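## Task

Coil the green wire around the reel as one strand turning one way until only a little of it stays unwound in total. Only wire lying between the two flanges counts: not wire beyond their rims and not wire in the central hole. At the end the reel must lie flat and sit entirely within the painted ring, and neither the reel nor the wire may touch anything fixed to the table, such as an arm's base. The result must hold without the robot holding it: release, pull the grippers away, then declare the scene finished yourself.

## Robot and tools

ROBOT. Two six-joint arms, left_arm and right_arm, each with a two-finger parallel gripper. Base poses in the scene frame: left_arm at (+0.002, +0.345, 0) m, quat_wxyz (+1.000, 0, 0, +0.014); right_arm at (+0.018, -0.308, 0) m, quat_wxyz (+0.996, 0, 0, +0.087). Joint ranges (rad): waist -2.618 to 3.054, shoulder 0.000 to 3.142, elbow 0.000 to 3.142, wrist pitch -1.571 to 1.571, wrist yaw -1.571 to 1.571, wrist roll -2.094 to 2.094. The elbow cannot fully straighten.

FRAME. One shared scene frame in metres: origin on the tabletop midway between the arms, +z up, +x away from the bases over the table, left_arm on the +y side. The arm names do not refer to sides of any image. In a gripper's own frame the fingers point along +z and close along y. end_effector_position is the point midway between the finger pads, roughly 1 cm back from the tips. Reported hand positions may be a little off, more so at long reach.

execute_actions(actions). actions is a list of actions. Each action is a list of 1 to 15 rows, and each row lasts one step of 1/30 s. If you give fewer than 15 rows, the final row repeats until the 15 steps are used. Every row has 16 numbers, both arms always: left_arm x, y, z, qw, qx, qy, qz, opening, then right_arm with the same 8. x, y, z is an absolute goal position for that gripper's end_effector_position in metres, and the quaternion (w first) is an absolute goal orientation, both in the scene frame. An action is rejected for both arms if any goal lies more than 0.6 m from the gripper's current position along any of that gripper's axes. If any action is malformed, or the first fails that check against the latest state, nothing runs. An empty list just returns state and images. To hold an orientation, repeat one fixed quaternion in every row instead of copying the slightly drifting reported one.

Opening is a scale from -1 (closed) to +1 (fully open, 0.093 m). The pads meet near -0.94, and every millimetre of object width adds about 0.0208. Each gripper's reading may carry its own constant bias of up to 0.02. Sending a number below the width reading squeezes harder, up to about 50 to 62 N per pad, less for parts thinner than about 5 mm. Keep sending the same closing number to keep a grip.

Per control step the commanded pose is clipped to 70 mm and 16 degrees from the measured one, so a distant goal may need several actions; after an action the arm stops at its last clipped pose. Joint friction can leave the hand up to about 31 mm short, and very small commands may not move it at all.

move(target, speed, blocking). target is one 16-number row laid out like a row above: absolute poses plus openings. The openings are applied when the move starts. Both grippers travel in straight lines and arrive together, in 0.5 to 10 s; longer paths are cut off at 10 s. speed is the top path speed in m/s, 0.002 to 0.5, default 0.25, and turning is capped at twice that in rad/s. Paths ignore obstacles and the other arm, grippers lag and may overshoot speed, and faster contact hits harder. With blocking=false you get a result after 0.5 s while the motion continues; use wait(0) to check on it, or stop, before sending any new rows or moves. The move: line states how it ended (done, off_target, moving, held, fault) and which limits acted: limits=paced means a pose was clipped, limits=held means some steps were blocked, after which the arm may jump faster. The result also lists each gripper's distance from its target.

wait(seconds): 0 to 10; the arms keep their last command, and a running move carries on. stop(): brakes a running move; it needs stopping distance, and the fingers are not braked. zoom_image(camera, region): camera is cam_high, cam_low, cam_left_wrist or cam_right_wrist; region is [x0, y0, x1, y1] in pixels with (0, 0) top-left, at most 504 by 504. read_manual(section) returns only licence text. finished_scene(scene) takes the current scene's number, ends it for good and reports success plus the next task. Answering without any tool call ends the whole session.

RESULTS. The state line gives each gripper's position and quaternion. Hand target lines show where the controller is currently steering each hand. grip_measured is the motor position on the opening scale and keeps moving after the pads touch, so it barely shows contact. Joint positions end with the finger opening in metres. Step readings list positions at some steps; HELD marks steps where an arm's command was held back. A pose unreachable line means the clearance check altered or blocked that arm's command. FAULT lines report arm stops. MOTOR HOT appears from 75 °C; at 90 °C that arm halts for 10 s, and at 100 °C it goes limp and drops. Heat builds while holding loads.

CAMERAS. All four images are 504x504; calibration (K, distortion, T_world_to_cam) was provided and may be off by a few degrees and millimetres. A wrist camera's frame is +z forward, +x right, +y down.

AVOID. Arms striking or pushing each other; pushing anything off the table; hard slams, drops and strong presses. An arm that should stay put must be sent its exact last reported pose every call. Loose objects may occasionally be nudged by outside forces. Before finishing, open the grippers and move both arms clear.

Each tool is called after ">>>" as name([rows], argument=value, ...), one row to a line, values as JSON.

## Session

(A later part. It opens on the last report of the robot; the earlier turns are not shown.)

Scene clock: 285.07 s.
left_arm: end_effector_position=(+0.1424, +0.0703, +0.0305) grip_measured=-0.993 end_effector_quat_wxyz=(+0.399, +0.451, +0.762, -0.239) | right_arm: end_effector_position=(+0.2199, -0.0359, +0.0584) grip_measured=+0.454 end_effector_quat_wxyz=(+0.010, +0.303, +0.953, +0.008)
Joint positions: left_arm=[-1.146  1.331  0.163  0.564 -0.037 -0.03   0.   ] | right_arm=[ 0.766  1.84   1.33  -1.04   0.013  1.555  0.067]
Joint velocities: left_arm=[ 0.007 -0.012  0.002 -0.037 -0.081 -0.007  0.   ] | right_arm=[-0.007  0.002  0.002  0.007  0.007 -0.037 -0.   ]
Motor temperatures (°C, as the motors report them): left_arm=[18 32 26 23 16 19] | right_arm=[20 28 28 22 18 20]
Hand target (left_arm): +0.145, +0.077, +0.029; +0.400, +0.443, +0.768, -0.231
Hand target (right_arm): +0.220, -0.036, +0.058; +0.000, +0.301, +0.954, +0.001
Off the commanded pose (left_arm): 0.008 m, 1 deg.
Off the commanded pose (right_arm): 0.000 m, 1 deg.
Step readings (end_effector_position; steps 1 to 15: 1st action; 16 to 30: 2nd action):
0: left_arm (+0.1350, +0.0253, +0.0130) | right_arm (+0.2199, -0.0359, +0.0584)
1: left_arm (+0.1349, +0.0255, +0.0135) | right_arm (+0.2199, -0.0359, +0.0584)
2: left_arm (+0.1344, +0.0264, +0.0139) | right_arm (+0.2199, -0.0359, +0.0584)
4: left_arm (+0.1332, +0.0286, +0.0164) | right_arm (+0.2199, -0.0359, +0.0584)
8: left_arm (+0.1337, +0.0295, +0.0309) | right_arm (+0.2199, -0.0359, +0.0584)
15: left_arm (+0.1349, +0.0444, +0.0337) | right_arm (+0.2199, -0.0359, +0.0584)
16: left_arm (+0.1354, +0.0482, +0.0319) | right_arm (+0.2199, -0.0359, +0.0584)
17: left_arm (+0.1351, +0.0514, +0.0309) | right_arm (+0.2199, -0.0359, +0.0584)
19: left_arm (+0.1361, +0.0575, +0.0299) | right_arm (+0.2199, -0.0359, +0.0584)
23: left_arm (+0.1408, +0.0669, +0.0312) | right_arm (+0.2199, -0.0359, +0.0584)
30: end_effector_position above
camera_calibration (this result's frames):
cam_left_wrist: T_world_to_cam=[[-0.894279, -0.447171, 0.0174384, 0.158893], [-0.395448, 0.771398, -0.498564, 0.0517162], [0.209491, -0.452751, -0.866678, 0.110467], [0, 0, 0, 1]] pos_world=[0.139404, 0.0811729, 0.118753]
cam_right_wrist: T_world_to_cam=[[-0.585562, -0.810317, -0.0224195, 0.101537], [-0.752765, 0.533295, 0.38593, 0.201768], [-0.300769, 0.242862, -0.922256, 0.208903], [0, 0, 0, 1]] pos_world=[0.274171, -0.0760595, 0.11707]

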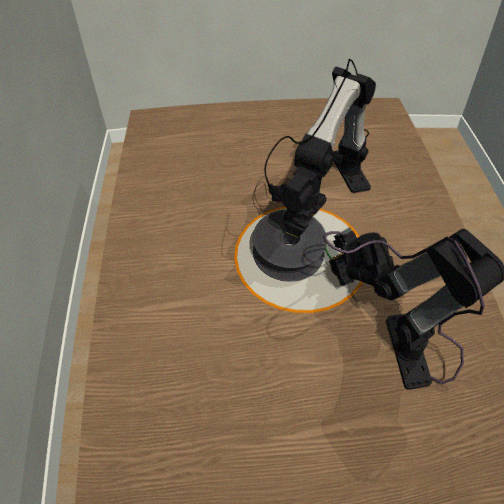

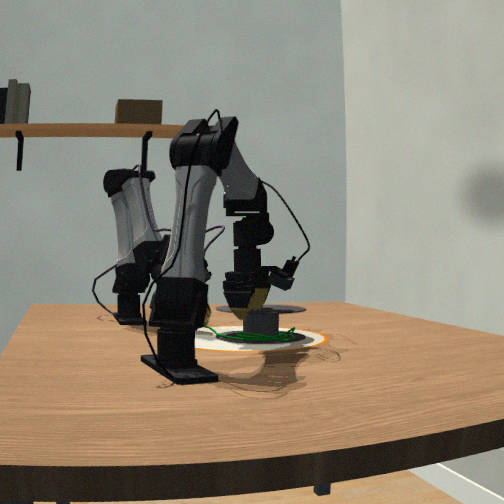

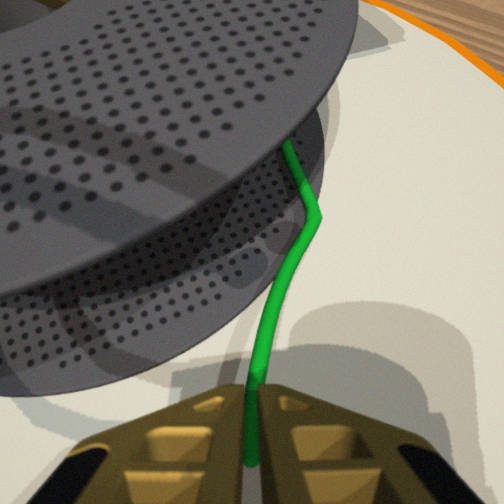

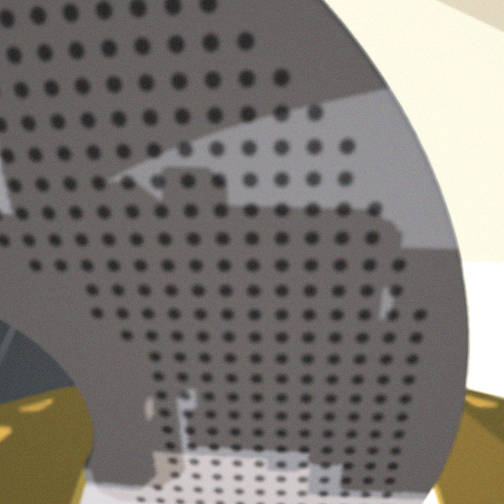

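>>> execute_actions([
  [[0.144,0.078,0.030,0.3998,0.4435,0.7682,-0.2309,-1,0.2245,-0.0389,0.058,0,0.2588,0.9659,0,0.2],[0.144,0.078,0.030,0.3998,0.4435,0.7682,-0.2309,-1,0.2245,-0.0389,0.058,0,0.2588,0.9659,0,0.2],[0.144,0.078,0.030,0.3998,0.4435,0.7682,-0.2309,-1,0.2245,-0.0389,0.058,0,0.2588,0.9659,0,0.2],[0.144,0.078,0.030,0.3998,0.4435,0.7682,-0.2309,-1,0.2294,-0.0414,0.058,0,0.2164,0.9763,0,0.2],[0.144,0.078,0.030,0.3998,0.4435,0.7682,-0.2309,-1,0.2294,-0.0414,0.058,0,0.2164,0.9763,0,0.2],[0.144,0.078,0.030,0.3998,0.4435,0.7682,-0.2309,-1,0.2294,-0.0414,0.058,0,0.2164,0.9763,0,0.2],[0.144,0.078,0.030,0.3998,0.4435,0.7682,-0.2309,-1,0.2344,-0.0435,0.058,0,0.1736,0.9848,0,0.2],[0.144,0.078,0.030,0.3998,0.4435,0.7682,-0.2309,-1,0.2344,-0.0435,0.058,0,0.1736,0.9848,0,0.2],[0.144,0.078,0.030,0.3998,0.4435,0.7682,-0.2309,-1,0.2344,-0.0435,0.058,0,0.1736,0.9848,0,0.2],[0.144,0.078,0.030,0.3998,0.4435,0.7682,-0.2309,-1,0.2396,-0.0452,0.058,0,0.1305,0.9914,0,0.2],[0.144,0.078,0.030,0.3998,0.4435,0.7682,-0.2309,-1,0.2396,-0.0452,0.058,0,0.1305,0.9914,0,0.2],[0.144,0.078,0.030,0.3998,0.4435,0.7682,-0.2309,-1,0.2396,-0.0452,0.058,0,0.1305,0.9914,0,0.2],[0.144,0.078,0.030,0.3998,0.4435,0.7682,-0.2309,-1,0.2450,-0.0463,0.058,0,0.0872,0.9962,0,0.2],[0.144,0.078,0.030,0.3998,0.4435,0.7682,-0.2309,-1,0.2450,-0.0463,0.058,0,0.0872,0.9962,0,0.2],[0.144,0.078,0.030,0.3998,0.4435,0.7682,-0.2309,-1,0.2450,-0.0463,0.058,0,0.0872,0.9962,0,0.2]],
  [[0.144,0.078,0.030,0.3998,0.4435,0.7682,-0.2309,-1,0.2504,-0.0471,0.058,0,0.0436,0.9990,0,0.2],[0.144,0.078,0.030,0.3998,0.4435,0.7682,-0.2309,-1,0.2504,-0.0471,0.058,0,0.0436,0.9990,0,0.2],[0.144,0.078,0.030,0.3998,0.4435,0.7682,-0.2309,-1,0.2504,-0.0471,0.058,0,0.0436,0.9990,0,0.2],[0.144,0.078,0.030,0.3998,0.4435,0.7682,-0.2309,-1,0.2559,-0.0473,0.058,0,0,1,0,0.2]],
])

Scene clock: 287.53 s.
left_arm: end_effector_position=(+0.1421, +0.0723, +0.0279) grip_measured=-0.993 end_effector_quat_wxyz=(+0.395, +0.451, +0.765, -0.235) | right_arm: end_effector_position=(+0.2561, -0.0433, +0.0595) grip_measured=+0.454 end_effector_quat_wxyz=(+0.011, +0.013, +1.000, +0.014)
Joint positions: left_arm=[-1.146  1.331  0.163  0.551 -0.04  -0.032  0.   ] | right_arm=[ 0.664  1.89   1.4   -1.046 -0.002  0.864  0.067]
Joint velocities: left_arm=[-0.012 -0.007 -0.002 -0.022  0.037  0.022  0.   ] | right_arm=[ 0.007  0.002  0.007  0.081  0.066 -0.168 -0.001]
Motor temperatures (°C, as the motors report them): left_arm=[18 32 26 24 16 19] | right_arm=[20 28 28 22 18 20]
Hand target (left_arm): +0.144, +0.078, +0.030; +0.400, +0.444, +0.768, -0.231
Hand target (right_arm): +0.256, -0.047, +0.058; -0.000, +0.000, +1.000, +0.001
Off the commanded pose (left_arm): 0.006 m, 1 deg.
Off the commanded pose (right_arm): 0.004 m, 2 deg.
Step readings (end_effector_position; steps 1 to 15: 1st action; 16 to 30: 2nd action):
0: left_arm (+0.1422, +0.0714, +0.0291) | right_arm (+0.2199, -0.0359, +0.0584)
1: left_arm (+0.1422, +0.0715, +0.0289) | right_arm (+0.2203, -0.0362, +0.0584)
2: left_arm (+0.1422, +0.0716, +0.0288) | right_arm (+0.2210, -0.0367, +0.0584)
4: left_arm (+0.1422, +0.0718, +0.0285) | right_arm (+0.2231, -0.0383, +0.0584)
8: left_arm (+0.1421, +0.0721, +0.0281) | right_arm (+0.2296, -0.0423, +0.0589)
15: left_arm (+0.1421, +0.0722, +0.0280) | right_arm (+0.2424, -0.0447, +0.0590)
16: left_arm (+0.1421, +0.0722, +0.0280) | right_arm (+0.2443, -0.0447, +0.0591)
17: left_arm (+0.1421, +0.0722, +0.0280) | right_arm (+0.2464, -0.0447, +0.0592)
19: left_arm (+0.1421, +0.0722, +0.0279) | right_arm (+0.2499, -0.0446, +0.0592)
23: left_arm (+0.1421, +0.0723, +0.0279) | right_arm (+0.2559, -0.0439, +0.0593)
30: end_effector_position above
camera_calibration (this result's frames):
cam_left_wrist: T_world_to_cam=[[-0.892327, -0.451062, 0.0171643, 0.15955], [-0.401453, 0.775654, -0.487028, 0.0490132], [0.206366, -0.441479, -0.873218, 0.108933], [0, 0, 0, 1]] pos_world=[0.139567, 0.0820411, 0.116254]
cam_right_wrist: T_world_to_cam=[[-0.0356383, -0.99894, -0.0291484, -0.0317947], [-0.924972, 0.0219286, 0.379403, 0.254879], [-0.378361, 0.0404827, -0.924772, 0.233804], [0, 0, 0, 1]] pos_world=[0.323085, -0.0468151, 0.118587]

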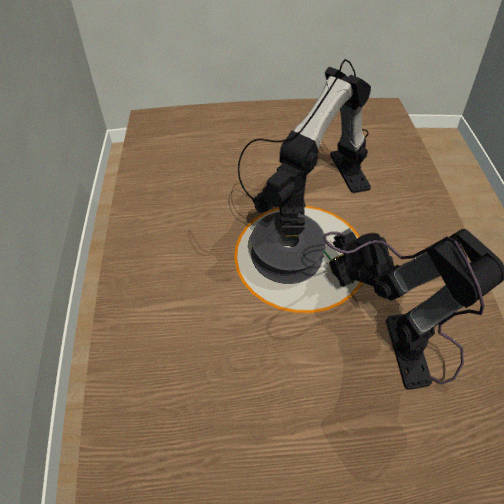

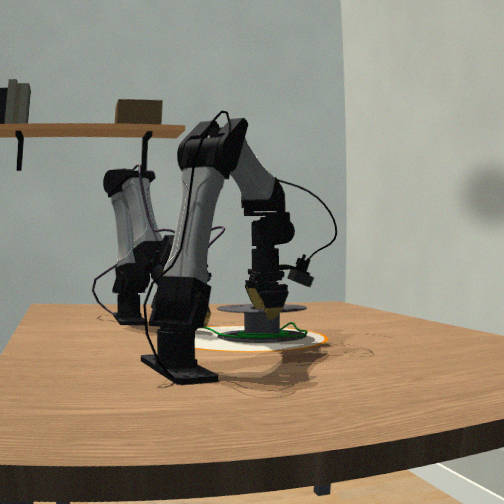

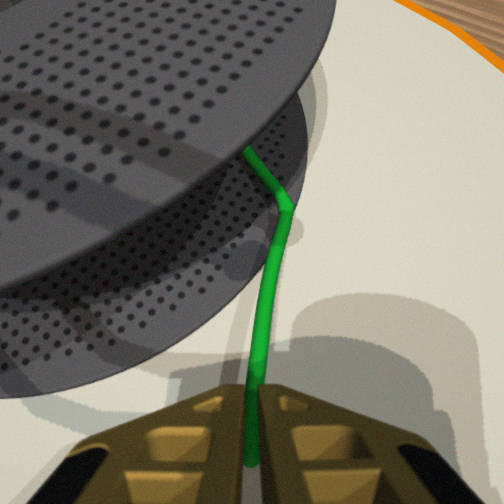

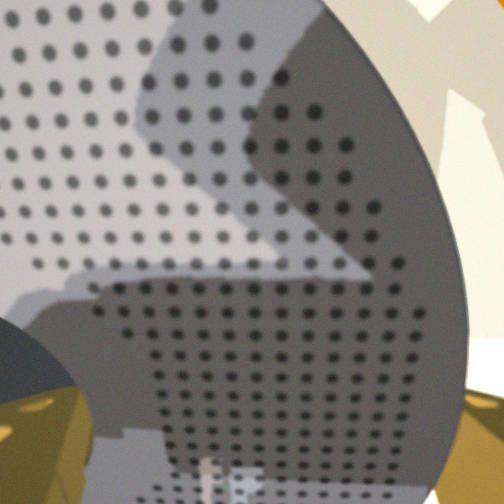

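>>> execute_actions([
  [[0.144,0.078,0.030,0.3998,0.4435,0.7682,-0.2309,-1,0.2614,-0.0471,0.058,0,-0.0436,0.999,0,0.2],[0.144,0.078,0.030,0.3998,0.4435,0.7682,-0.2309,-1,0.2614,-0.0471,0.058,0,-0.0436,0.999,0,0.2],[0.144,0.078,0.030,0.3998,0.4435,0.7682,-0.2309,-1,0.2614,-0.0471,0.058,0,-0.0436,0.999,0,0.2],[0.144,0.078,0.030,0.3998,0.4435,0.7682,-0.2309,-1,0.2668,-0.0463,0.058,0,-0.0872,0.9962,0,0.2],[0.144,0.078,0.030,0.3998,0.4435,0.7682,-0.2309,-1,0.2668,-0.0463,0.058,0,-0.0872,0.9962,0,0.2],[0.144,0.078,0.030,0.3998,0.4435,0.7682,-0.2309,-1,0.2668,-0.0463,0.058,0,-0.0872,0.9962,0,0.2],[0.144,0.078,0.030,0.3998,0.4435,0.7682,-0.2309,-1,0.2722,-0.0452,0.058,0,-0.1305,0.9914,0,0.2],[0.144,0.078,0.030,0.3998,0.4435,0.7682,-0.2309,-1,0.2722,-0.0452,0.058,0,-0.1305,0.9914,0,0.2],[0.144,0.078,0.030,0.3998,0.4435,0.7682,-0.2309,-1,0.2722,-0.0452,0.058,0,-0.1305,0.9914,0,0.2],[0.144,0.078,0.030,0.3998,0.4435,0.7682,-0.2309,-1,0.2774,-0.0435,0.058,0,-0.1736,0.9848,0,0.2],[0.144,0.078,0.030,0.3998,0.4435,0.7682,-0.2309,-1,0.2774,-0.0435,0.058,0,-0.1736,0.9848,0,0.2],[0.144,0.078,0.030,0.3998,0.4435,0.7682,-0.2309,-1,0.2774,-0.0435,0.058,0,-0.1736,0.9848,0,0.2],[0.144,0.078,0.030,0.3998,0.4435,0.7682,-0.2309,-1,0.2824,-0.0414,0.058,0,-0.2164,0.9763,0,0.2],[0.144,0.078,0.030,0.3998,0.4435,0.7682,-0.2309,-1,0.2824,-0.0414,0.058,0,-0.2164,0.9763,0,0.2],[0.144,0.078,0.030,0.3998,0.4435,0.7682,-0.2309,-1,0.2824,-0.0414,0.058,0,-0.2164,0.9763,0,0.2]],
  [[0.144,0.078,0.030,0.3998,0.4435,0.7682,-0.2309,-1,0.2873,-0.0389,0.058,0,-0.2588,0.9659,0,0.2],[0.144,0.078,0.030,0.3998,0.4435,0.7682,-0.2309,-1,0.2873,-0.0389,0.058,0,-0.2588,0.9659,0,0.2],[0.144,0.078,0.030,0.3998,0.4435,0.7682,-0.2309,-1,0.2873,-0.0389,0.058,0,-0.2588,0.9659,0,0.2],[0.144,0.078,0.030,0.3998,0.4435,0.7682,-0.2309,-1,0.2919,-0.0359,0.058,0,-0.3007,0.9537,0,0.2],[0.144,0.078,0.030,0.3998,0.4435,0.7682,-0.2309,-1,0.2919,-0.0359,0.058,0,-0.3007,0.9537,0,0.2],[0.144,0.078,0.030,0.3998,0.4435,0.7682,-0.2309,-1,0.2919,-0.0359,0.058,0,-0.3007,0.9537,0,0.2],[0.144,0.078,0.030,0.3998,0.4435,0.7682,-0.2309,-1,0.2963,-0.0326,0.058,0,-0.342,0.9397,0,0.2]],
])

Scene clock: 290.63 s.
left_arm: end_effector_position=(+0.1425, +0.0725, +0.0279) grip_measured=-0.993 end_effector_quat_wxyz=(+0.395, +0.451, +0.765, -0.234) | right_arm: end_effector_position=(+0.2924, -0.0232, +0.0614) grip_measured=+0.455 end_effector_quat_wxyz=(+0.010, -0.324, +0.946, +0.023)
Joint positions: left_arm=[-1.146  1.331  0.163  0.551 -0.043 -0.032  0.   ] | right_arm=[ 0.618  2.033  1.609 -1.107 -0.031  0.133  0.067]
Joint velocities: left_arm=[-0.007  0.012 -0.002 -0.037 -0.007  0.007  0.   ] | right_arm=[-0.002  0.002  0.017 -0.125 -0.007 -0.242  0.   ]
Motor temperatures (°C, as the motors report them): left_arm=[18 31 26 24 16 19] | right_arm=[20 28 28 22 18 20]
Hand target (left_arm): +0.144, +0.078, +0.030; +0.400, +0.444, +0.768, -0.231
Hand target (right_arm): +0.296, -0.033, +0.058; +0.000, -0.341, +0.940, +0.002
Off the commanded pose (left_arm): 0.006 m, 1 deg.
Off the commanded pose (right_arm): 0.011 m, 4 deg.
Step readings (end_effector_position; steps 1 to 15: 1st action; 16 to 30: 2nd action):
0: left_arm (+0.1421, +0.0723, +0.0279) | right_arm (+0.2557, -0.0432, +0.0596)
1: left_arm (+0.1421, +0.0723, +0.0279) | right_arm (+0.2562, -0.0432, +0.0598)
2: left_arm (+0.1421, +0.0723, +0.0279) | right_arm (+0.2571, -0.0432, +0.0598)
4: left_arm (+0.1421, +0.0723, +0.0279) | right_arm (+0.2598, -0.0424, +0.0598)
8: left_arm (+0.1421, +0.0723, +0.0279) | right_arm (+0.2673, -0.0405, +0.0600)
15: left_arm (+0.1423, +0.0723, +0.0279) | right_arm (+0.2796, -0.0349, +0.0604)
16: left_arm (+0.1423, +0.0723, +0.0279) | right_arm (+0.2813, -0.0340, +0.0605)
17: left_arm (+0.1423, +0.0723, +0.0279) | right_arm (+0.2828, -0.0329, +0.0608)
19: left_arm (+0.1423, +0.0723, +0.0279) | right_arm (+0.2858, -0.0307, +0.0611)
23: left_arm (+0.1424, +0.0724, +0.0279) | right_arm (+0.2913, -0.0258, +0.0616)
30: end_effector_position above
camera_calibration (this result's frames):
cam_left_wrist: T_world_to_cam=[[-0.891366, -0.453015, 0.0156195, 0.160047], [-0.402465, 0.775108, -0.487063, 0.0491999], [0.20854, -0.440438, -0.873227, 0.108568], [0, 0, 0, 1]] pos_world=[0.139821, 0.0821857, 0.116268]
cam_right_wrist: T_world_to_cam=[[0.604458, -0.795752, -0.037541, -0.192304], [-0.732383, -0.573629, 0.366832, 0.217901], [-0.313442, -0.19424, -0.929529, 0.224368], [0, 0, 0, 1]] pos_world=[0.346153, 0.0155495, 0.121404]

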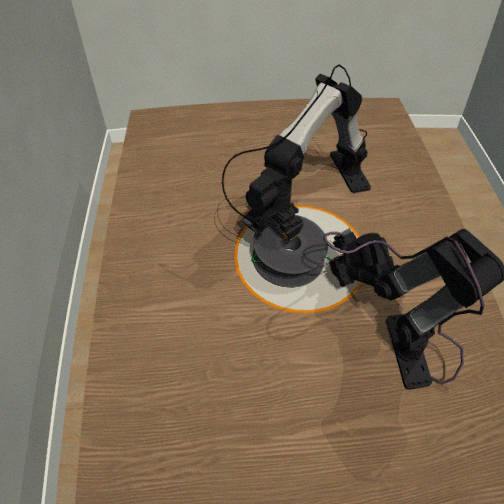

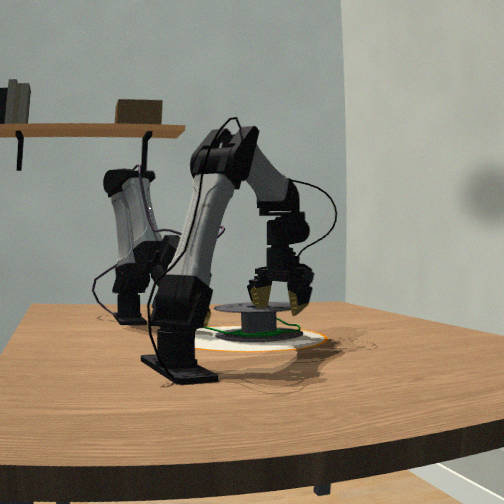

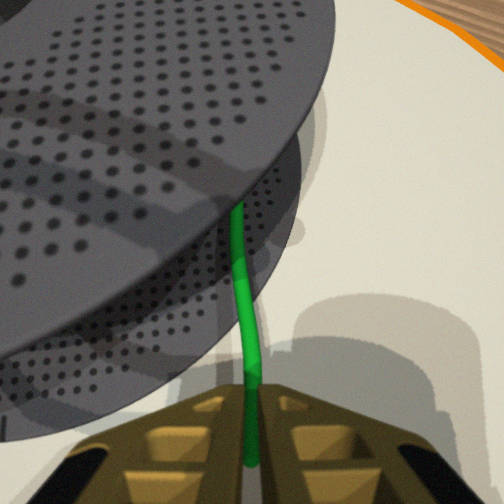

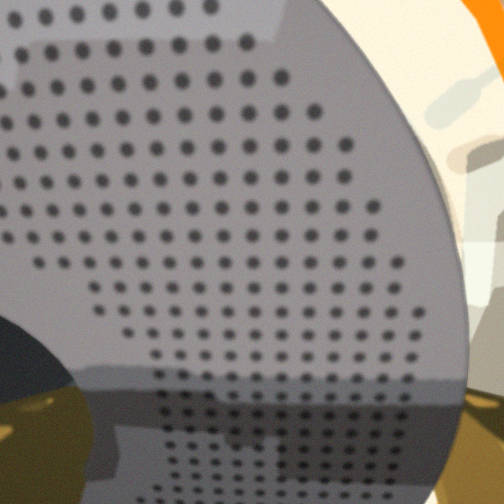

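>>> execute_actions([
  [[0.144,0.078,0.030,0.3998,0.4435,0.7682,-0.2309,-1,0.2960,-0.0270,0.059,0,-0.342,0.9397,0,0.2],[0.144,0.078,0.030,0.3998,0.4435,0.7682,-0.2309,-1,0.2960,-0.0270,0.059,0,-0.342,0.9397,0,0.2],[0.144,0.078,0.030,0.3998,0.4435,0.7682,-0.2309,-1,0.2984,-0.0224,0.059,0,-0.3827,0.9239,0,0.2],[0.144,0.078,0.030,0.3998,0.4435,0.7682,-0.2309,-1,0.2984,-0.0224,0.059,0,-0.3827,0.9239,0,0.2],[0.144,0.078,0.030,0.3998,0.4435,0.7682,-0.2309,-1,0.2984,-0.0224,0.059,0,-0.3827,0.9239,0,0.2],[0.144,0.078,0.030,0.3998,0.4435,0.7682,-0.2309,-1,0.3021,-0.0184,0.059,0,-0.4226,0.9063,0,0.2],[0.144,0.078,0.030,0.3998,0.4435,0.7682,-0.2309,-1,0.3021,-0.0184,0.059,0,-0.4226,0.9063,0,0.2],[0.144,0.078,0.030,0.3998,0.4435,0.7682,-0.2309,-1,0.3021,-0.0184,0.059,0,-0.4226,0.9063,0,0.2],[0.144,0.078,0.030,0.3998,0.4435,0.7682,-0.2309,-1,0.3054,-0.0140,0.059,0,-0.4617,0.8870,0,0.2],[0.144,0.078,0.030,0.3998,0.4435,0.7682,-0.2309,-1,0.3054,-0.0140,0.059,0,-0.4617,0.8870,0,0.2],[0.144,0.078,0.030,0.3998,0.4435,0.7682,-0.2309,-1,0.3054,-0.0140,0.059,0,-0.4617,0.8870,0,0.2],[0.144,0.078,0.030,0.3998,0.4435,0.7682,-0.2309,-1,0.3084,-0.0094,0.059,0,-0.5,0.866,0,0.2],[0.144,0.078,0.030,0.3998,0.4435,0.7682,-0.2309,-1,0.3084,-0.0094,0.059,0,-0.5,0.866,0,0.2],[0.144,0.078,0.030,0.3998,0.4435,0.7682,-0.2309,-1,0.3084,-0.0094,0.059,0,-0.5,0.866,0,0.2],[0.144,0.078,0.030,0.3998,0.4435,0.7682,-0.2309,-1,0.3084,-0.0094,0.059,0,-0.5,0.866,0,0.2]],
])

Scene clock: 293.03 s.
left_arm: end_effector_position=(+0.1427, +0.0725, +0.0279) grip_measured=-0.993 end_effector_quat_wxyz=(+0.396, +0.450, +0.766, -0.233) | right_arm: end_effector_position=(+0.3062, -0.0063, +0.0622) grip_measured=+0.455 end_effector_quat_wxyz=(+0.008, -0.454, +0.890, +0.025)
Joint positions: left_arm=[-1.146  1.331  0.163  0.551 -0.044 -0.032  0.   ] | right_arm=[ 0.618  2.127  1.755 -1.168 -0.043 -0.151  0.067]
Joint velocities: left_arm=[ 0.007  0.012 -0.002  0.051  0.022 -0.037  0.   ] | right_arm=[-0.017  0.081  0.173 -0.095 -0.022 -0.476  0.   ]
Motor temperatures (°C, as the motors report them): left_arm=[18 31 26 24 16 19] | right_arm=[20 29 28 22 18 20]
Hand target (left_arm): +0.144, +0.078, +0.030; +0.400, +0.444, +0.768, -0.231
Hand target (right_arm): +0.308, -0.009, +0.059; +0.002, -0.498, +0.867, +0.002
Off the commanded pose (left_arm): 0.006 m, 1 deg.
Off the commanded pose (right_arm): 0.005 m, 7 deg.
Step readings (end_effector_position):
0: left_arm (+0.1425, +0.0725, +0.0279) | right_arm (+0.2906, -0.0246, +0.0614)
1: left_arm (+0.1425, +0.0725, +0.0279) | right_arm (+0.2907, -0.0245, +0.0616)
2: left_arm (+0.1425, +0.0725, +0.0279) | right_arm (+0.2910, -0.0242, +0.0616)
4: left_arm (+0.1425, +0.0725, +0.0279) | right_arm (+0.2930, -0.0220, +0.0613)
8: left_arm (+0.1426, +0.0725, +0.0279) | right_arm (+0.2979, -0.0162, +0.0614)
15: end_effector_position above
camera_calibration (this result's frames):
cam_left_wrist: T_world_to_cam=[[-0.89109, -0.453573, 0.0151781, 0.160188], [-0.402754, 0.774951, -0.487073, 0.0492533], [0.209161, -0.440139, -0.873229, 0.108463], [0, 0, 0, 1]] pos_world=[0.139893, 0.0822271, 0.116272]
cam_right_wrist: T_world_to_cam=[[0.803348, -0.594203, -0.0394335, -0.246754], [-0.542053, -0.757049, 0.364767, 0.178117], [-0.246599, -0.27166, -0.930263, 0.211816], [0, 0, 0, 1]] pos_world=[0.347011, 0.0457635, 0.122343]

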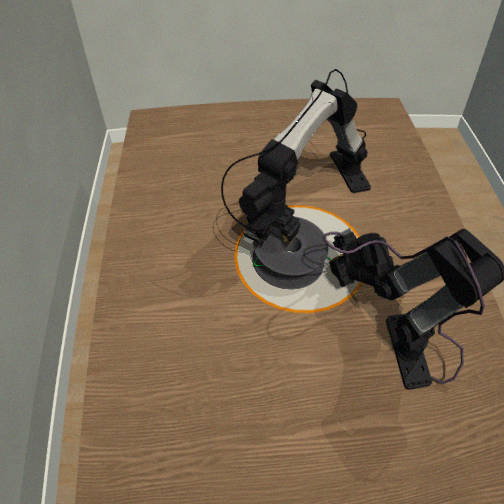

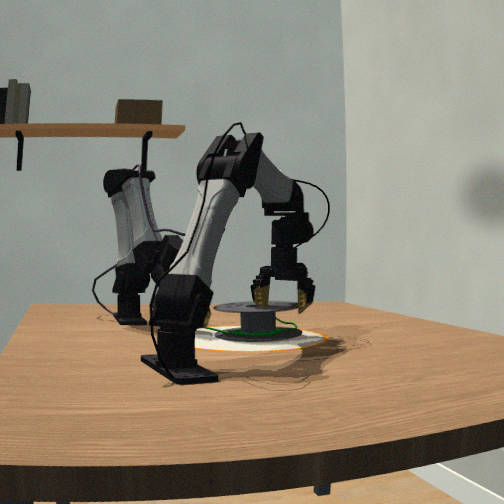

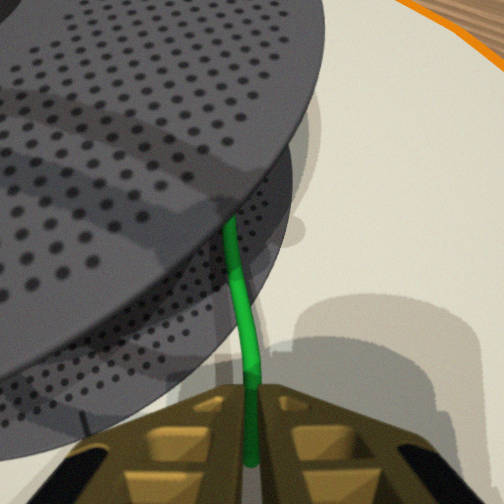

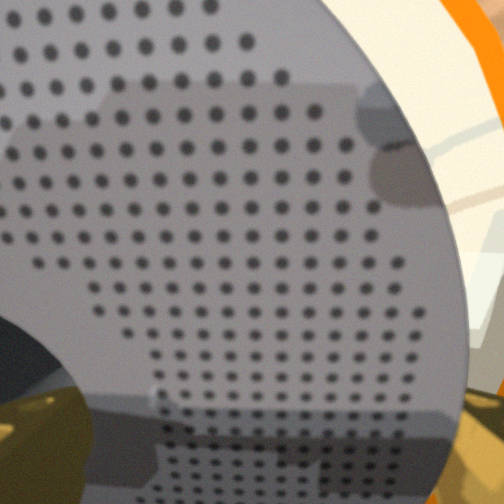

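>>> execute_actions(actions=[])

Scene clock: 294.53 s.
left_arm: end_effector_position=(+0.1427, +0.0726, +0.0279) grip_measured=-0.993 end_effector_quat_wxyz=(+0.396, +0.450, +0.766, -0.233) | right_arm: end_effector_position=(+0.3047, -0.0070, +0.0624) grip_measured=+0.455 end_effector_quat_wxyz=(+0.003, -0.487, +0.873, +0.024)
Joint positions: left_arm=[-1.146  1.331  0.163  0.551 -0.044 -0.032  0.   ] | right_arm=[ 0.619  2.132  1.762 -1.182 -0.044 -0.224  0.067]
Joint velocities: left_arm=[ 0.002 -0.007  0.017 -0.095 -0.051 -0.022  0.   ] | right_arm=[ 0.012  0.002  0.002  0.007 -0.095 -0.022 -0.   ]
Motor temperatures (°C, as the motors report them): left_arm=[18 31 26 24 16 19] | right_arm=[20 29 28 22 18 20]
Hand target (left_arm): +0.144, +0.078, +0.030; +0.400, +0.443, +0.768, -0.231
Hand target (right_arm): +0.308, -0.009, +0.059; +0.002, -0.498, +0.867, +0.002
Off the commanded pose (left_arm): 0.006 m, 1 deg.
Off the commanded pose (right_arm): 0.006 m, 3 deg.
camera_calibration (this result's frames):
cam_left_wrist: T_world_to_cam=[[-0.890952, -0.453852, 0.0149574, 0.160259], [-0.402898, 0.774873, -0.487079, 0.0492801], [0.209471, -0.43999, -0.87323, 0.108411], [0, 0, 0, 1]] pos_world=[0.139929, 0.0822479, 0.116274]
cam_right_wrist: T_world_to_cam=[[0.844467, -0.534131, -0.0397436, -0.25802], [-0.483661, -0.792342, 0.371842, 0.158228], [-0.230103, -0.294786, -0.927445, 0.206092], [0, 0, 0, 1]] pos_world=[0.341841, 0.0483067, 0.122049]

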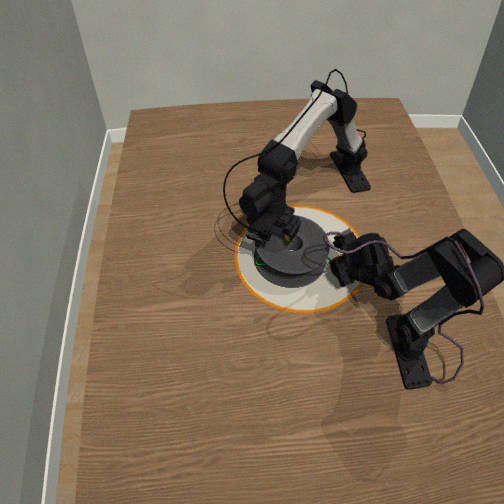

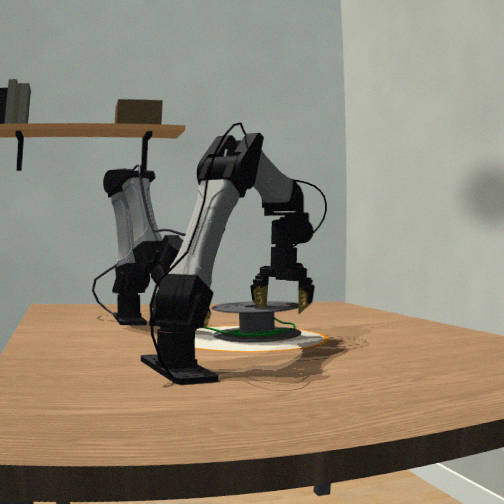

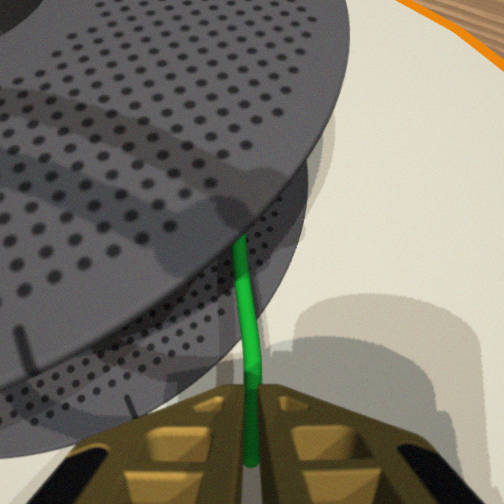

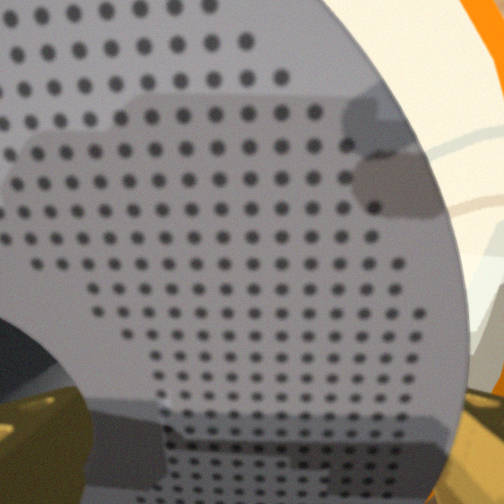

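>>> execute_actions([
  [[0.146,0.076,0.030,0.3998,0.4435,0.7682,-0.2309,-1,0.3109,-0.0045,0.059,0,-0.5373,0.8434,0,0.2]],
  [[0.149,0.074,0.030,0.3998,0.4435,0.7682,-0.2309,-1,0.3130,0.0005,0.059,0,-0.5736,0.8192,0,0.2]],
  [[0.152,0.071,0.030,0.4095,0.4095,0.7868,-0.2132,-1,0.3147,0.0057,0.059,0,-0.6088,0.7934,0,0.2]],
  [[0.155,0.068,0.030,0.4095,0.4095,0.7868,-0.2132,-1,0.3158,0.0111,0.059,0,-0.6428,0.766,0,0.2]],
  [[0.155,0.068,0.030,0.4095,0.4095,0.7868,-0.2132,-1,0.3158,0.0111,0.059,0,-0.6428,0.766,0,0.2]],
])

Scene clock: 298.07 s.
left_arm: end_effector_position=(+0.1519, +0.0719, +0.0297) grip_measured=-0.993 end_effector_quat_wxyz=(+0.408, +0.412, +0.785, -0.216) | right_arm: end_effector_position=(+0.3096, +0.0128, +0.0633) grip_measured=+0.456 end_effector_quat_wxyz=(+0.000, -0.632, +0.775, +0.024)
Joint positions: left_arm=[-1.175  1.354  0.184  0.551 -0.145 -0.106  0.   ] | right_arm=[ 0.641  2.221  1.908 -1.251 -0.048 -0.553  0.067]
Joint velocities: left_arm=[-0.007 -0.007  0.022 -0.007 -0.051 -0.007  0.   ] | right_arm=[ 0.007 -0.002 -0.007  0.022 -0.037 -0.051  0.   ]
Motor temperatures (°C, as the motors report them): left_arm=[18 31 26 24 16 19] | right_arm=[20 30 28 21 18 20]
Hand target (left_arm): +0.155, +0.068, +0.030; +0.409, +0.410, +0.787, -0.213
Hand target (right_arm): +0.316, +0.011, +0.059; +0.000, -0.643, +0.766, +0.001
Off the commanded pose (left_arm): 0.005 m, 1 deg.
Off the commanded pose (right_arm): 0.008 m, 3 deg.
Step readings (end_effector_position; steps 1 to 15: 1st action; 16 to 30: 2nd action; 31 to 45: 3rd action; 46 to 60: 4th action; 61 to 75: 5th action):
0: left_arm (+0.1427, +0.0726, +0.0279) | right_arm (+0.3047, -0.0070, +0.0624)
1: left_arm (+0.1429, +0.0727, +0.0279) | right_arm (+0.3051, -0.0067, +0.0626)
2: left_arm (+0.1432, +0.0728, +0.0279) | right_arm (+0.3058, -0.0058, +0.0624)
4: left_arm (+0.1438, +0.0731, +0.0279) | right_arm (+0.3068, -0.0035, +0.0620)
8: left_arm (+0.1439, +0.0732, +0.0279) | right_arm (+0.3069, -0.0015, +0.0626)
15: left_arm (+0.1439, +0.0732, +0.0279) | right_arm (+0.3066, -0.0017, +0.0626)
16: left_arm (+0.1442, +0.0733, +0.0279) | right_arm (+0.3069, -0.0016, +0.0626)
17: left_arm (+0.1451, +0.0738, +0.0279) | right_arm (+0.3075, -0.0006, +0.0625)
19: left_arm (+0.1463, +0.0744, +0.0279) | right_arm (+0.3081, +0.0015, +0.0622)
23: left_arm (+0.1465, +0.0745, +0.0279) | right_arm (+0.3080, +0.0033, +0.0627)
30: left_arm (+0.1465, +0.0745, +0.0279) | right_arm (+0.3078, +0.0031, +0.0627)
31: left_arm (+0.1469, +0.0748, +0.0280) | right_arm (+0.3081, +0.0034, +0.0627)
32: left_arm (+0.1462, +0.0745, +0.0281) | right_arm (+0.3088, +0.0044, +0.0628)
34: left_arm (+0.1450, +0.0740, +0.0283) | right_arm (+0.3092, +0.0065, +0.0625)
38: left_arm (+0.1474, +0.0754, +0.0286) | right_arm (+0.3091, +0.0082, +0.0630)
45: left_arm (+0.1497, +0.0768, +0.0288) | right_arm (+0.3089, +0.0080, +0.0629)
46: left_arm (+0.1499, +0.0762, +0.0289) | right_arm (+0.3091, +0.0085, +0.0631)
47: left_arm (+0.1505, +0.0749, +0.0289) | right_arm (+0.3098, +0.0094, +0.0631)
49: left_arm (+0.1515, +0.0726, +0.0296) | right_arm (+0.3101, +0.0114, +0.0630)
53: left_arm (+0.1519, +0.0718, +0.0298) | right_arm (+0.3097, +0.0129, +0.0633)
60: left_arm (+0.1519, +0.0719, +0.0297) | right_arm (+0.3096, +0.0129, +0.0633)
61: left_arm (+0.1519, +0.0719, +0.0297) | right_arm (+0.3096, +0.0129, +0.0633)
62: left_arm (+0.1519, +0.0719, +0.0297) | right_arm (+0.3096, +0.0128, +0.0633)
64: left_arm (+0.1519, +0.0719, +0.0297) | right_arm (+0.3096, +0.0128, +0.0633)
68: left_arm (+0.1519, +0.0719, +0.0297) | right_arm (+0.3096, +0.0128, +0.0633)
75: end_effector_position above
camera_calibration (this result's frames):
cam_left_wrist: T_world_to_cam=[[-0.843573, -0.536744, 0.0170641, 0.166774], [-0.474519, 0.730146, -0.491649, 0.0685987], [0.251431, -0.422839, -0.870626, 0.100038], [0, 0, 0, 1]] pos_world=[0.148085, 0.0817283, 0.117977]
cam_right_wrist: T_world_to_cam=[[0.976783, -0.210738, -0.0385303, -0.296667], [-0.181994, -0.911149, 0.36971, 0.0841896], [-0.113019, -0.354114, -0.928348, 0.17839], [0, 0, 0, 1]] pos_world=[0.325262, 0.0773608, 0.123052]

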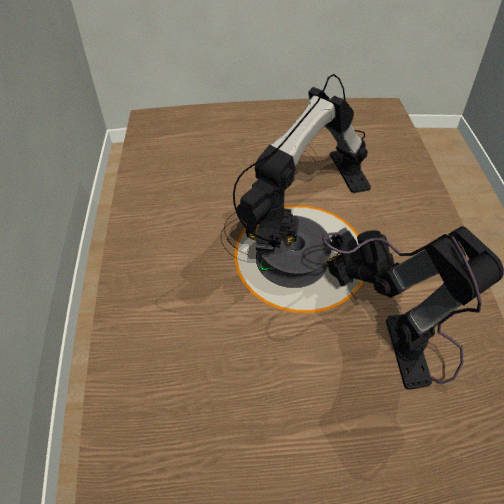

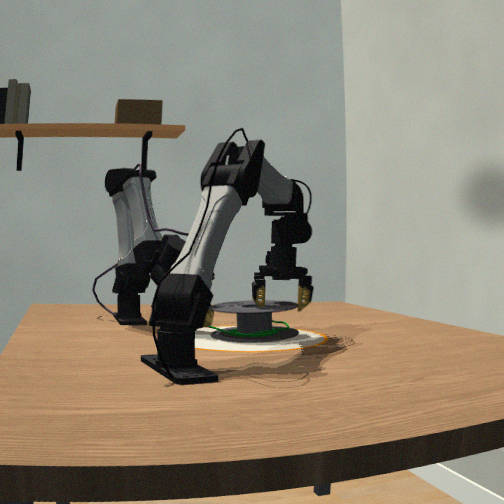

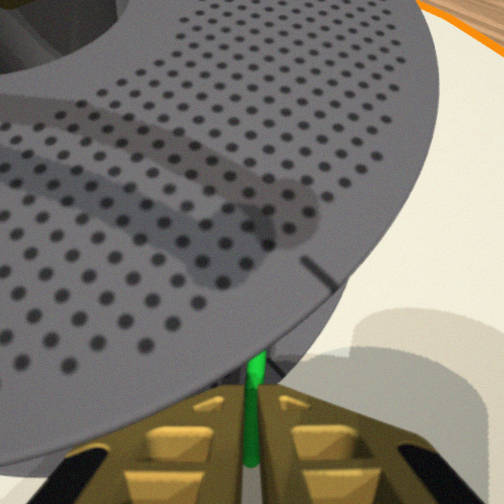

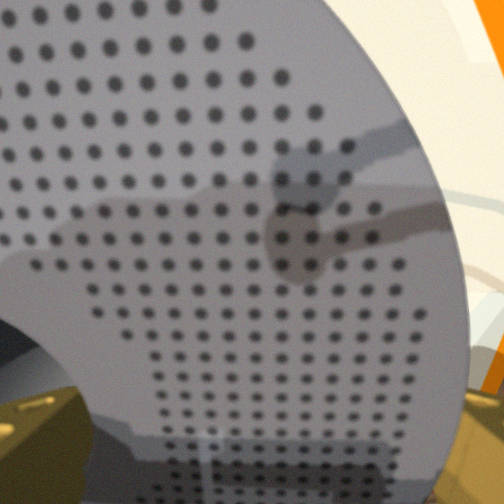

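>>> zoom_image(camera="cam_high", region=[230,200,370,320])

>>> zoom_image(camera="cam_low", region=[190,280,340,360])

Region (230, 200, 370, 320) of cam_high's 504x504 image, scaled by 3.600, with more detail than that image has; it fills the top 432 rows of this view, and the rest is white.

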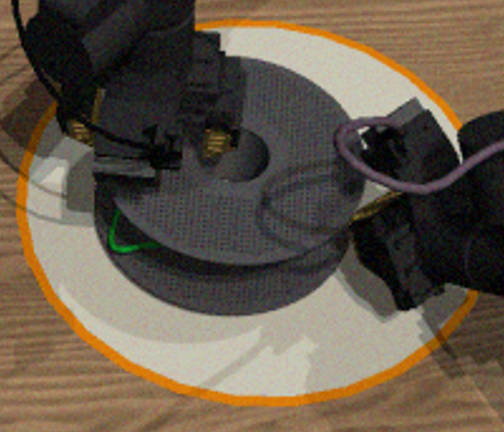

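Region (190, 280, 340, 360) of cam_low's 504x504 image, scaled by 3.360, with more detail than that image has; it fills the top 269 rows of this view, and the rest is white.

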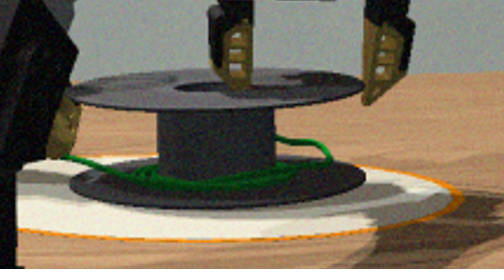

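>>> execute_actions([
  [[0.157,0.074,0.030,0.4095,0.4095,0.7868,-0.2132,-1,0.3158,0.0111,0.059,0,-0.6428,0.766,0,0.2],[0.158,0.076,0.030,0.4095,0.4095,0.7868,-0.2132,-1,0.3158,0.0111,0.059,0,-0.6428,0.766,0,0.2],[0.159,0.078,0.030,0.4095,0.4095,0.7868,-0.2132,-1,0.3158,0.0111,0.059,0,-0.6428,0.766,0,0.2],[0.160,0.080,0.030,0.4095,0.4095,0.7868,-0.2132,-1,0.3158,0.0111,0.059,0,-0.6428,0.766,0,0.2],[0.161,0.082,0.030,0.4095,0.4095,0.7868,-0.2132,-1,0.3158,0.0111,0.059,0,-0.6428,0.766,0,0.2],[0.162,0.084,0.030,0.4095,0.4095,0.7868,-0.2132,-1,0.3158,0.0111,0.059,0,-0.6428,0.766,0,0.2],[0.163,0.086,0.030,0.4095,0.4095,0.7868,-0.2132,-1,0.3158,0.0111,0.059,0,-0.6428,0.766,0,0.2],[0.164,0.088,0.030,0.3998,0.4435,0.7682,-0.2309,-1,0.3158,0.0111,0.059,0,-0.6428,0.766,0,0.2],[0.166,0.089,0.030,0.3998,0.4435,0.7682,-0.2309,-1,0.3158,0.0111,0.059,0,-0.6428,0.766,0,0.2]],
  [[0.168,0.089,0.030,0.3998,0.4435,0.7682,-0.2309,-1,0.3158,0.0111,0.059,0,-0.6428,0.766,0,0.2]],
])

Scene clock: 302.10 s.
left_arm: end_effector_position=(+0.1690, +0.0864, +0.0291) grip_measured=-0.993 end_effector_quat_wxyz=(+0.400, +0.442, +0.770, -0.229) | right_arm: end_effector_position=(+0.3096, +0.0128, +0.0633) grip_measured=+0.456 end_effector_quat_wxyz=(+0.000, -0.632, +0.775, +0.024)
Joint positions: left_arm=[-0.99   1.332  0.167  0.551  0.064  0.047  0.   ] | right_arm=[ 0.641  2.221  1.908 -1.251 -0.048 -0.553  0.067]
Joint velocities: left_arm=[-0.017 -0.002  0.002  0.051  0.007 -0.007  0.   ] | right_arm=[ 0.007  0.002  0.012  0.051  0.007 -0.037 -0.001]
Motor temperatures (°C, as the motors report them): left_arm=[18 30 26 25 16 19] | right_arm=[20 30 28 21 18 20]
Hand target (left_arm): +0.168, +0.089, +0.030; +0.400, +0.443, +0.768, -0.231
Hand target (right_arm): +0.316, +0.011, +0.059; +0.000, -0.643, +0.766, +0.001
Off the commanded pose (left_arm): 0.003 m, 0 deg.
Off the commanded pose (right_arm): 0.008 m, 3 deg.
Step readings (end_effector_position; steps 1 to 15: 1st action; 16 to 30: 2nd action):
0: left_arm (+0.1519, +0.0719, +0.0297) | right_arm (+0.3096, +0.0128, +0.0633)
1: left_arm (+0.1524, +0.0721, +0.0296) | right_arm (+0.3096, +0.0128, +0.0633)
2: left_arm (+0.1538, +0.0729, +0.0296) | right_arm (+0.3096, +0.0128, +0.0633)
4: left_arm (+0.1581, +0.0753, +0.0296) | right_arm (+0.3096, +0.0128, +0.0633)
8: left_arm (+0.1655, +0.0811, +0.0288) | right_arm (+0.3096, +0.0128, +0.0633)
15: left_arm (+0.1723, +0.0885, +0.0289) | right_arm (+0.3096, +0.0128, +0.0633)
16: left_arm (+0.1716, +0.0880, +0.0289) | right_arm (+0.3096, +0.0128, +0.0633)
17: left_arm (+0.1715, +0.0880, +0.0290) | right_arm (+0.3096, +0.0128, +0.0633)
19: left_arm (+0.1713, +0.0879, +0.0290) | right_arm (+0.3096, +0.0128, +0.0633)
23: left_arm (+0.1700, +0.0871, +0.0291) | right_arm (+0.3096, +0.0128, +0.0633)
30: end_effector_position above
camera_calibration (this result's frames):
cam_left_wrist: T_world_to_cam=[[-0.880765, -0.473394, 0.0122751, 0.189986], [-0.417906, 0.764814, -0.49032, 0.0532302], [0.222727, -0.436987, -0.871456, 0.10751], [0, 0, 0, 1]] pos_world=[0.165633, 0.0962074, 0.117458]
cam_right_wrist: T_world_to_cam=[[0.976864, -0.210366, -0.0385185, -0.296697], [-0.181653, -0.911223, 0.369697, 0.0840856], [-0.112871, -0.354147, -0.928354, 0.178345], [0, 0, 0, 1]] pos_world=[0.325237, 0.0773661, 0.123053]

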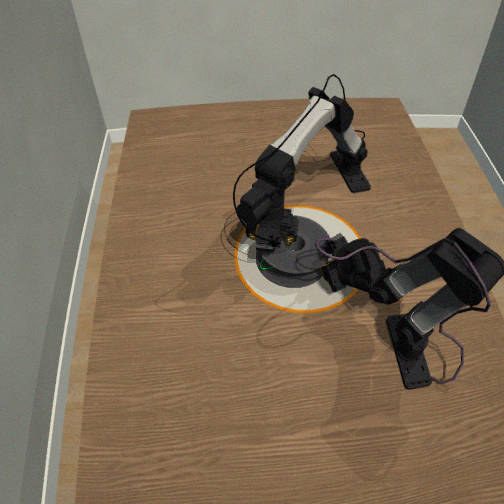

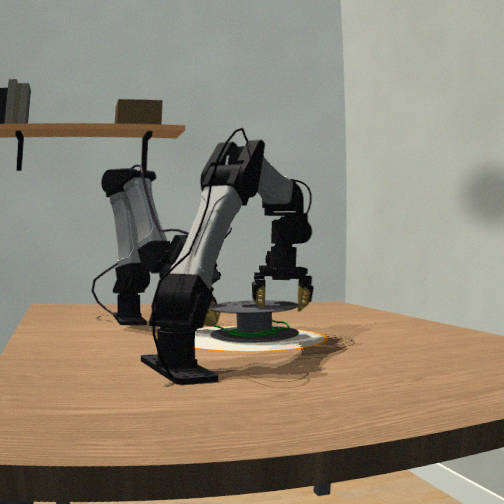

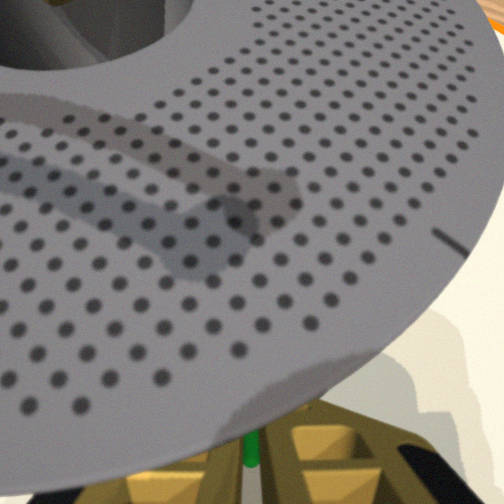

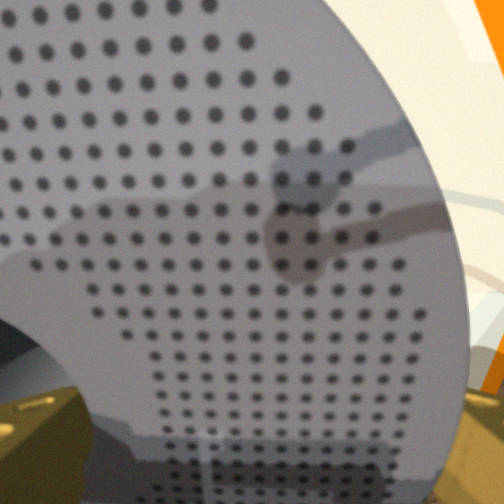

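>>> execute_actions([
  [[0.168,0.089,0.030,0.3998,0.4435,0.7682,-0.2309,-0.7,0.3158,0.0111,0.059,0,-0.6428,0.766,0,0.2]],
  [[0.166,0.093,0.031,0.3998,0.4435,0.7682,-0.2309,-0.7,0.3158,0.0111,0.059,0,-0.6428,0.766,0,0.2],[0.164,0.097,0.032,0.3998,0.4435,0.7682,-0.2309,-0.7,0.3158,0.0111,0.059,0,-0.6428,0.766,0,0.2],[0.162,0.101,0.033,0.3998,0.4435,0.7682,-0.2309,-0.7,0.3158,0.0111,0.059,0,-0.6428,0.766,0,0.2],[0.160,0.105,0.034,0.3998,0.4435,0.7682,-0.2309,-0.7,0.3158,0.0111,0.059,0,-0.6428,0.766,0,0.2],[0.158,0.109,0.036,0.3998,0.4435,0.7682,-0.2309,-0.7,0.3158,0.0111,0.059,0,-0.6428,0.766,0,0.2],[0.156,0.113,0.038,0.3998,0.4435,0.7682,-0.2309,-0.7,0.3158,0.0111,0.059,0,-0.6428,0.766,0,0.2],[0.154,0.117,0.041,0.3998,0.4435,0.7682,-0.2309,-0.7,0.3158,0.0111,0.059,0,-0.6428,0.766,0,0.2],[0.152,0.121,0.044,0.3998,0.4435,0.7682,-0.2309,-0.7,0.3158,0.0111,0.059,0,-0.6428,0.766,0,0.2],[0.150,0.125,0.048,0.3998,0.4435,0.7682,-0.2309,-0.7,0.3158,0.0111,0.059,0,-0.6428,0.766,0,0.2],[0.148,0.129,0.052,0.3998,0.4435,0.7682,-0.2309,-0.7,0.3158,0.0111,0.059,0,-0.6428,0.766,0,0.2]],
])

Scene clock: 304.00 s.
left_arm: end_effector_position=(+0.1584, +0.1174, +0.0637) grip_measured=-0.702 end_effector_quat_wxyz=(+0.442, +0.428, +0.750, -0.244) | right_arm: end_effector_position=(+0.3095, +0.0126, +0.0632) grip_measured=+0.456 end_effector_quat_wxyz=(+0.000, -0.633, +0.774, +0.024)
Joint positions: left_arm=[-0.935  0.876  0.077  0.284  0.1    0.071  0.012] | right_arm=[ 0.641  2.221  1.908 -1.252 -0.048 -0.555  0.067]
Joint velocities: left_arm=[ 0.037 -0.374 -0.017 -0.667  0.022  0.081  0.   ] | right_arm=[-0.002 -0.002 -0.002 -0.007 -0.022 -0.066  0.   ]
Motor temperatures (°C, as the motors report them): left_arm=[18 30 26 25 16 19] | right_arm=[20 31 29 21 18 20]
Hand target (left_arm): +0.150, +0.127, +0.050; +0.407, +0.440, +0.765, -0.234
Hand target (right_arm): +0.316, +0.011, +0.059; +0.000, -0.643, +0.766, +0.000
Off the commanded pose (left_arm): 0.019 m, 6 deg.
Off the commanded pose (right_arm): 0.008 m, 3 deg.
Step readings (end_effector_position; steps 1 to 15: 1st action; 16 to 30: 2nd action):
0: left_arm (+0.1687, +0.0862, +0.0291) | right_arm (+0.3096, +0.0128, +0.0633)
1: left_arm (+0.1687, +0.0862, +0.0291) | right_arm (+0.3096, +0.0128, +0.0633)
2: left_arm (+0.1687, +0.0862, +0.0291) | right_arm (+0.3096, +0.0128, +0.0633)
4: left_arm (+0.1687, +0.0862, +0.0291) | right_arm (+0.3095, +0.0126, +0.0632)
8: left_arm (+0.1687, +0.0862, +0.0291) | right_arm (+0.3095, +0.0126, +0.0632)
15: left_arm (+0.1687, +0.0862, +0.0291) | right_arm (+0.3095, +0.0126, +0.0632)
16: left_arm (+0.1687, +0.0864, +0.0294) | right_arm (+0.3095, +0.0126, +0.0632)
17: left_arm (+0.1686, +0.0875, +0.0304) | right_arm (+0.3095, +0.0126, +0.0632)
19: left_arm (+0.1676, +0.0917, +0.0338) | right_arm (+0.3095, +0.0126, +0.0632)
23: left_arm (+0.1637, +0.1039, +0.0435) | right_arm (+0.3095, +0.0126, +0.0632)
30: end_effector_position above
camera_calibration (this result's frames):
cam_left_wrist: T_world_to_cam=[[-0.875752, -0.482756, -0.00227654, 0.196098], [-0.393722, 0.716951, -0.575295, 0.0492466], [0.279359, -0.502919, -0.817943, 0.148956], [0, 0, 0, 1]] pos_world=[0.14951, 0.134273, 0.150615]
cam_right_wrist: T_world_to_cam=[[0.977335, -0.208163, -0.0385177, -0.29683], [-0.179513, -0.911358, 0.370407, 0.0832045], [-0.112209, -0.355098, -0.92807, 0.178058], [0, 0, 0, 1]] pos_world=[0.325019, 0.077268, 0.122998]

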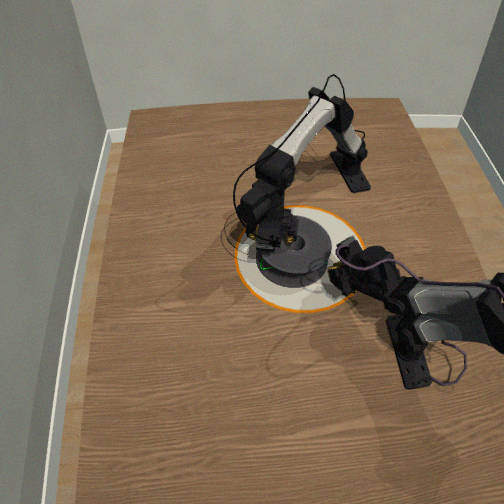

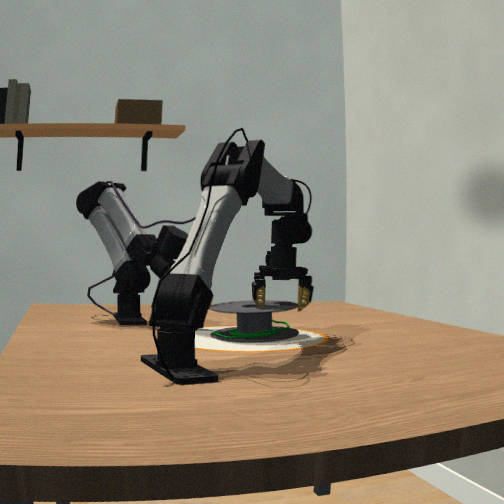

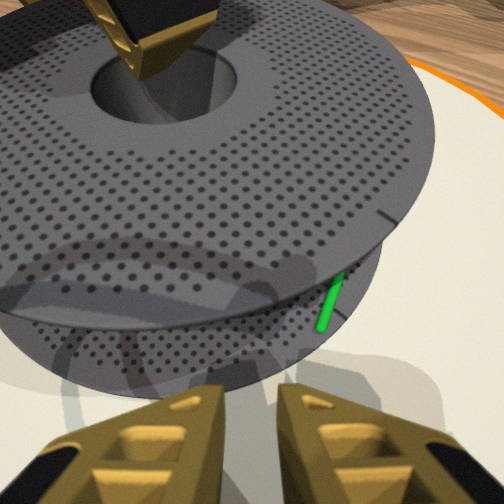

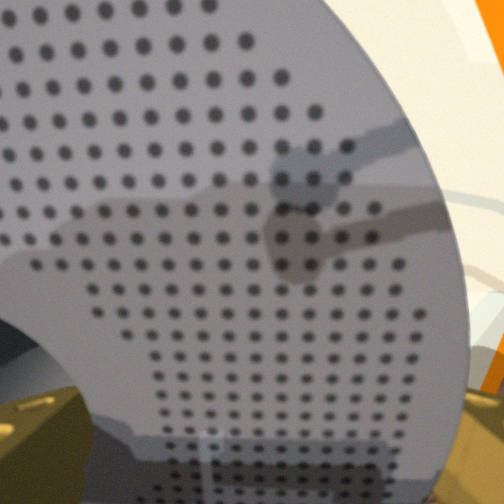

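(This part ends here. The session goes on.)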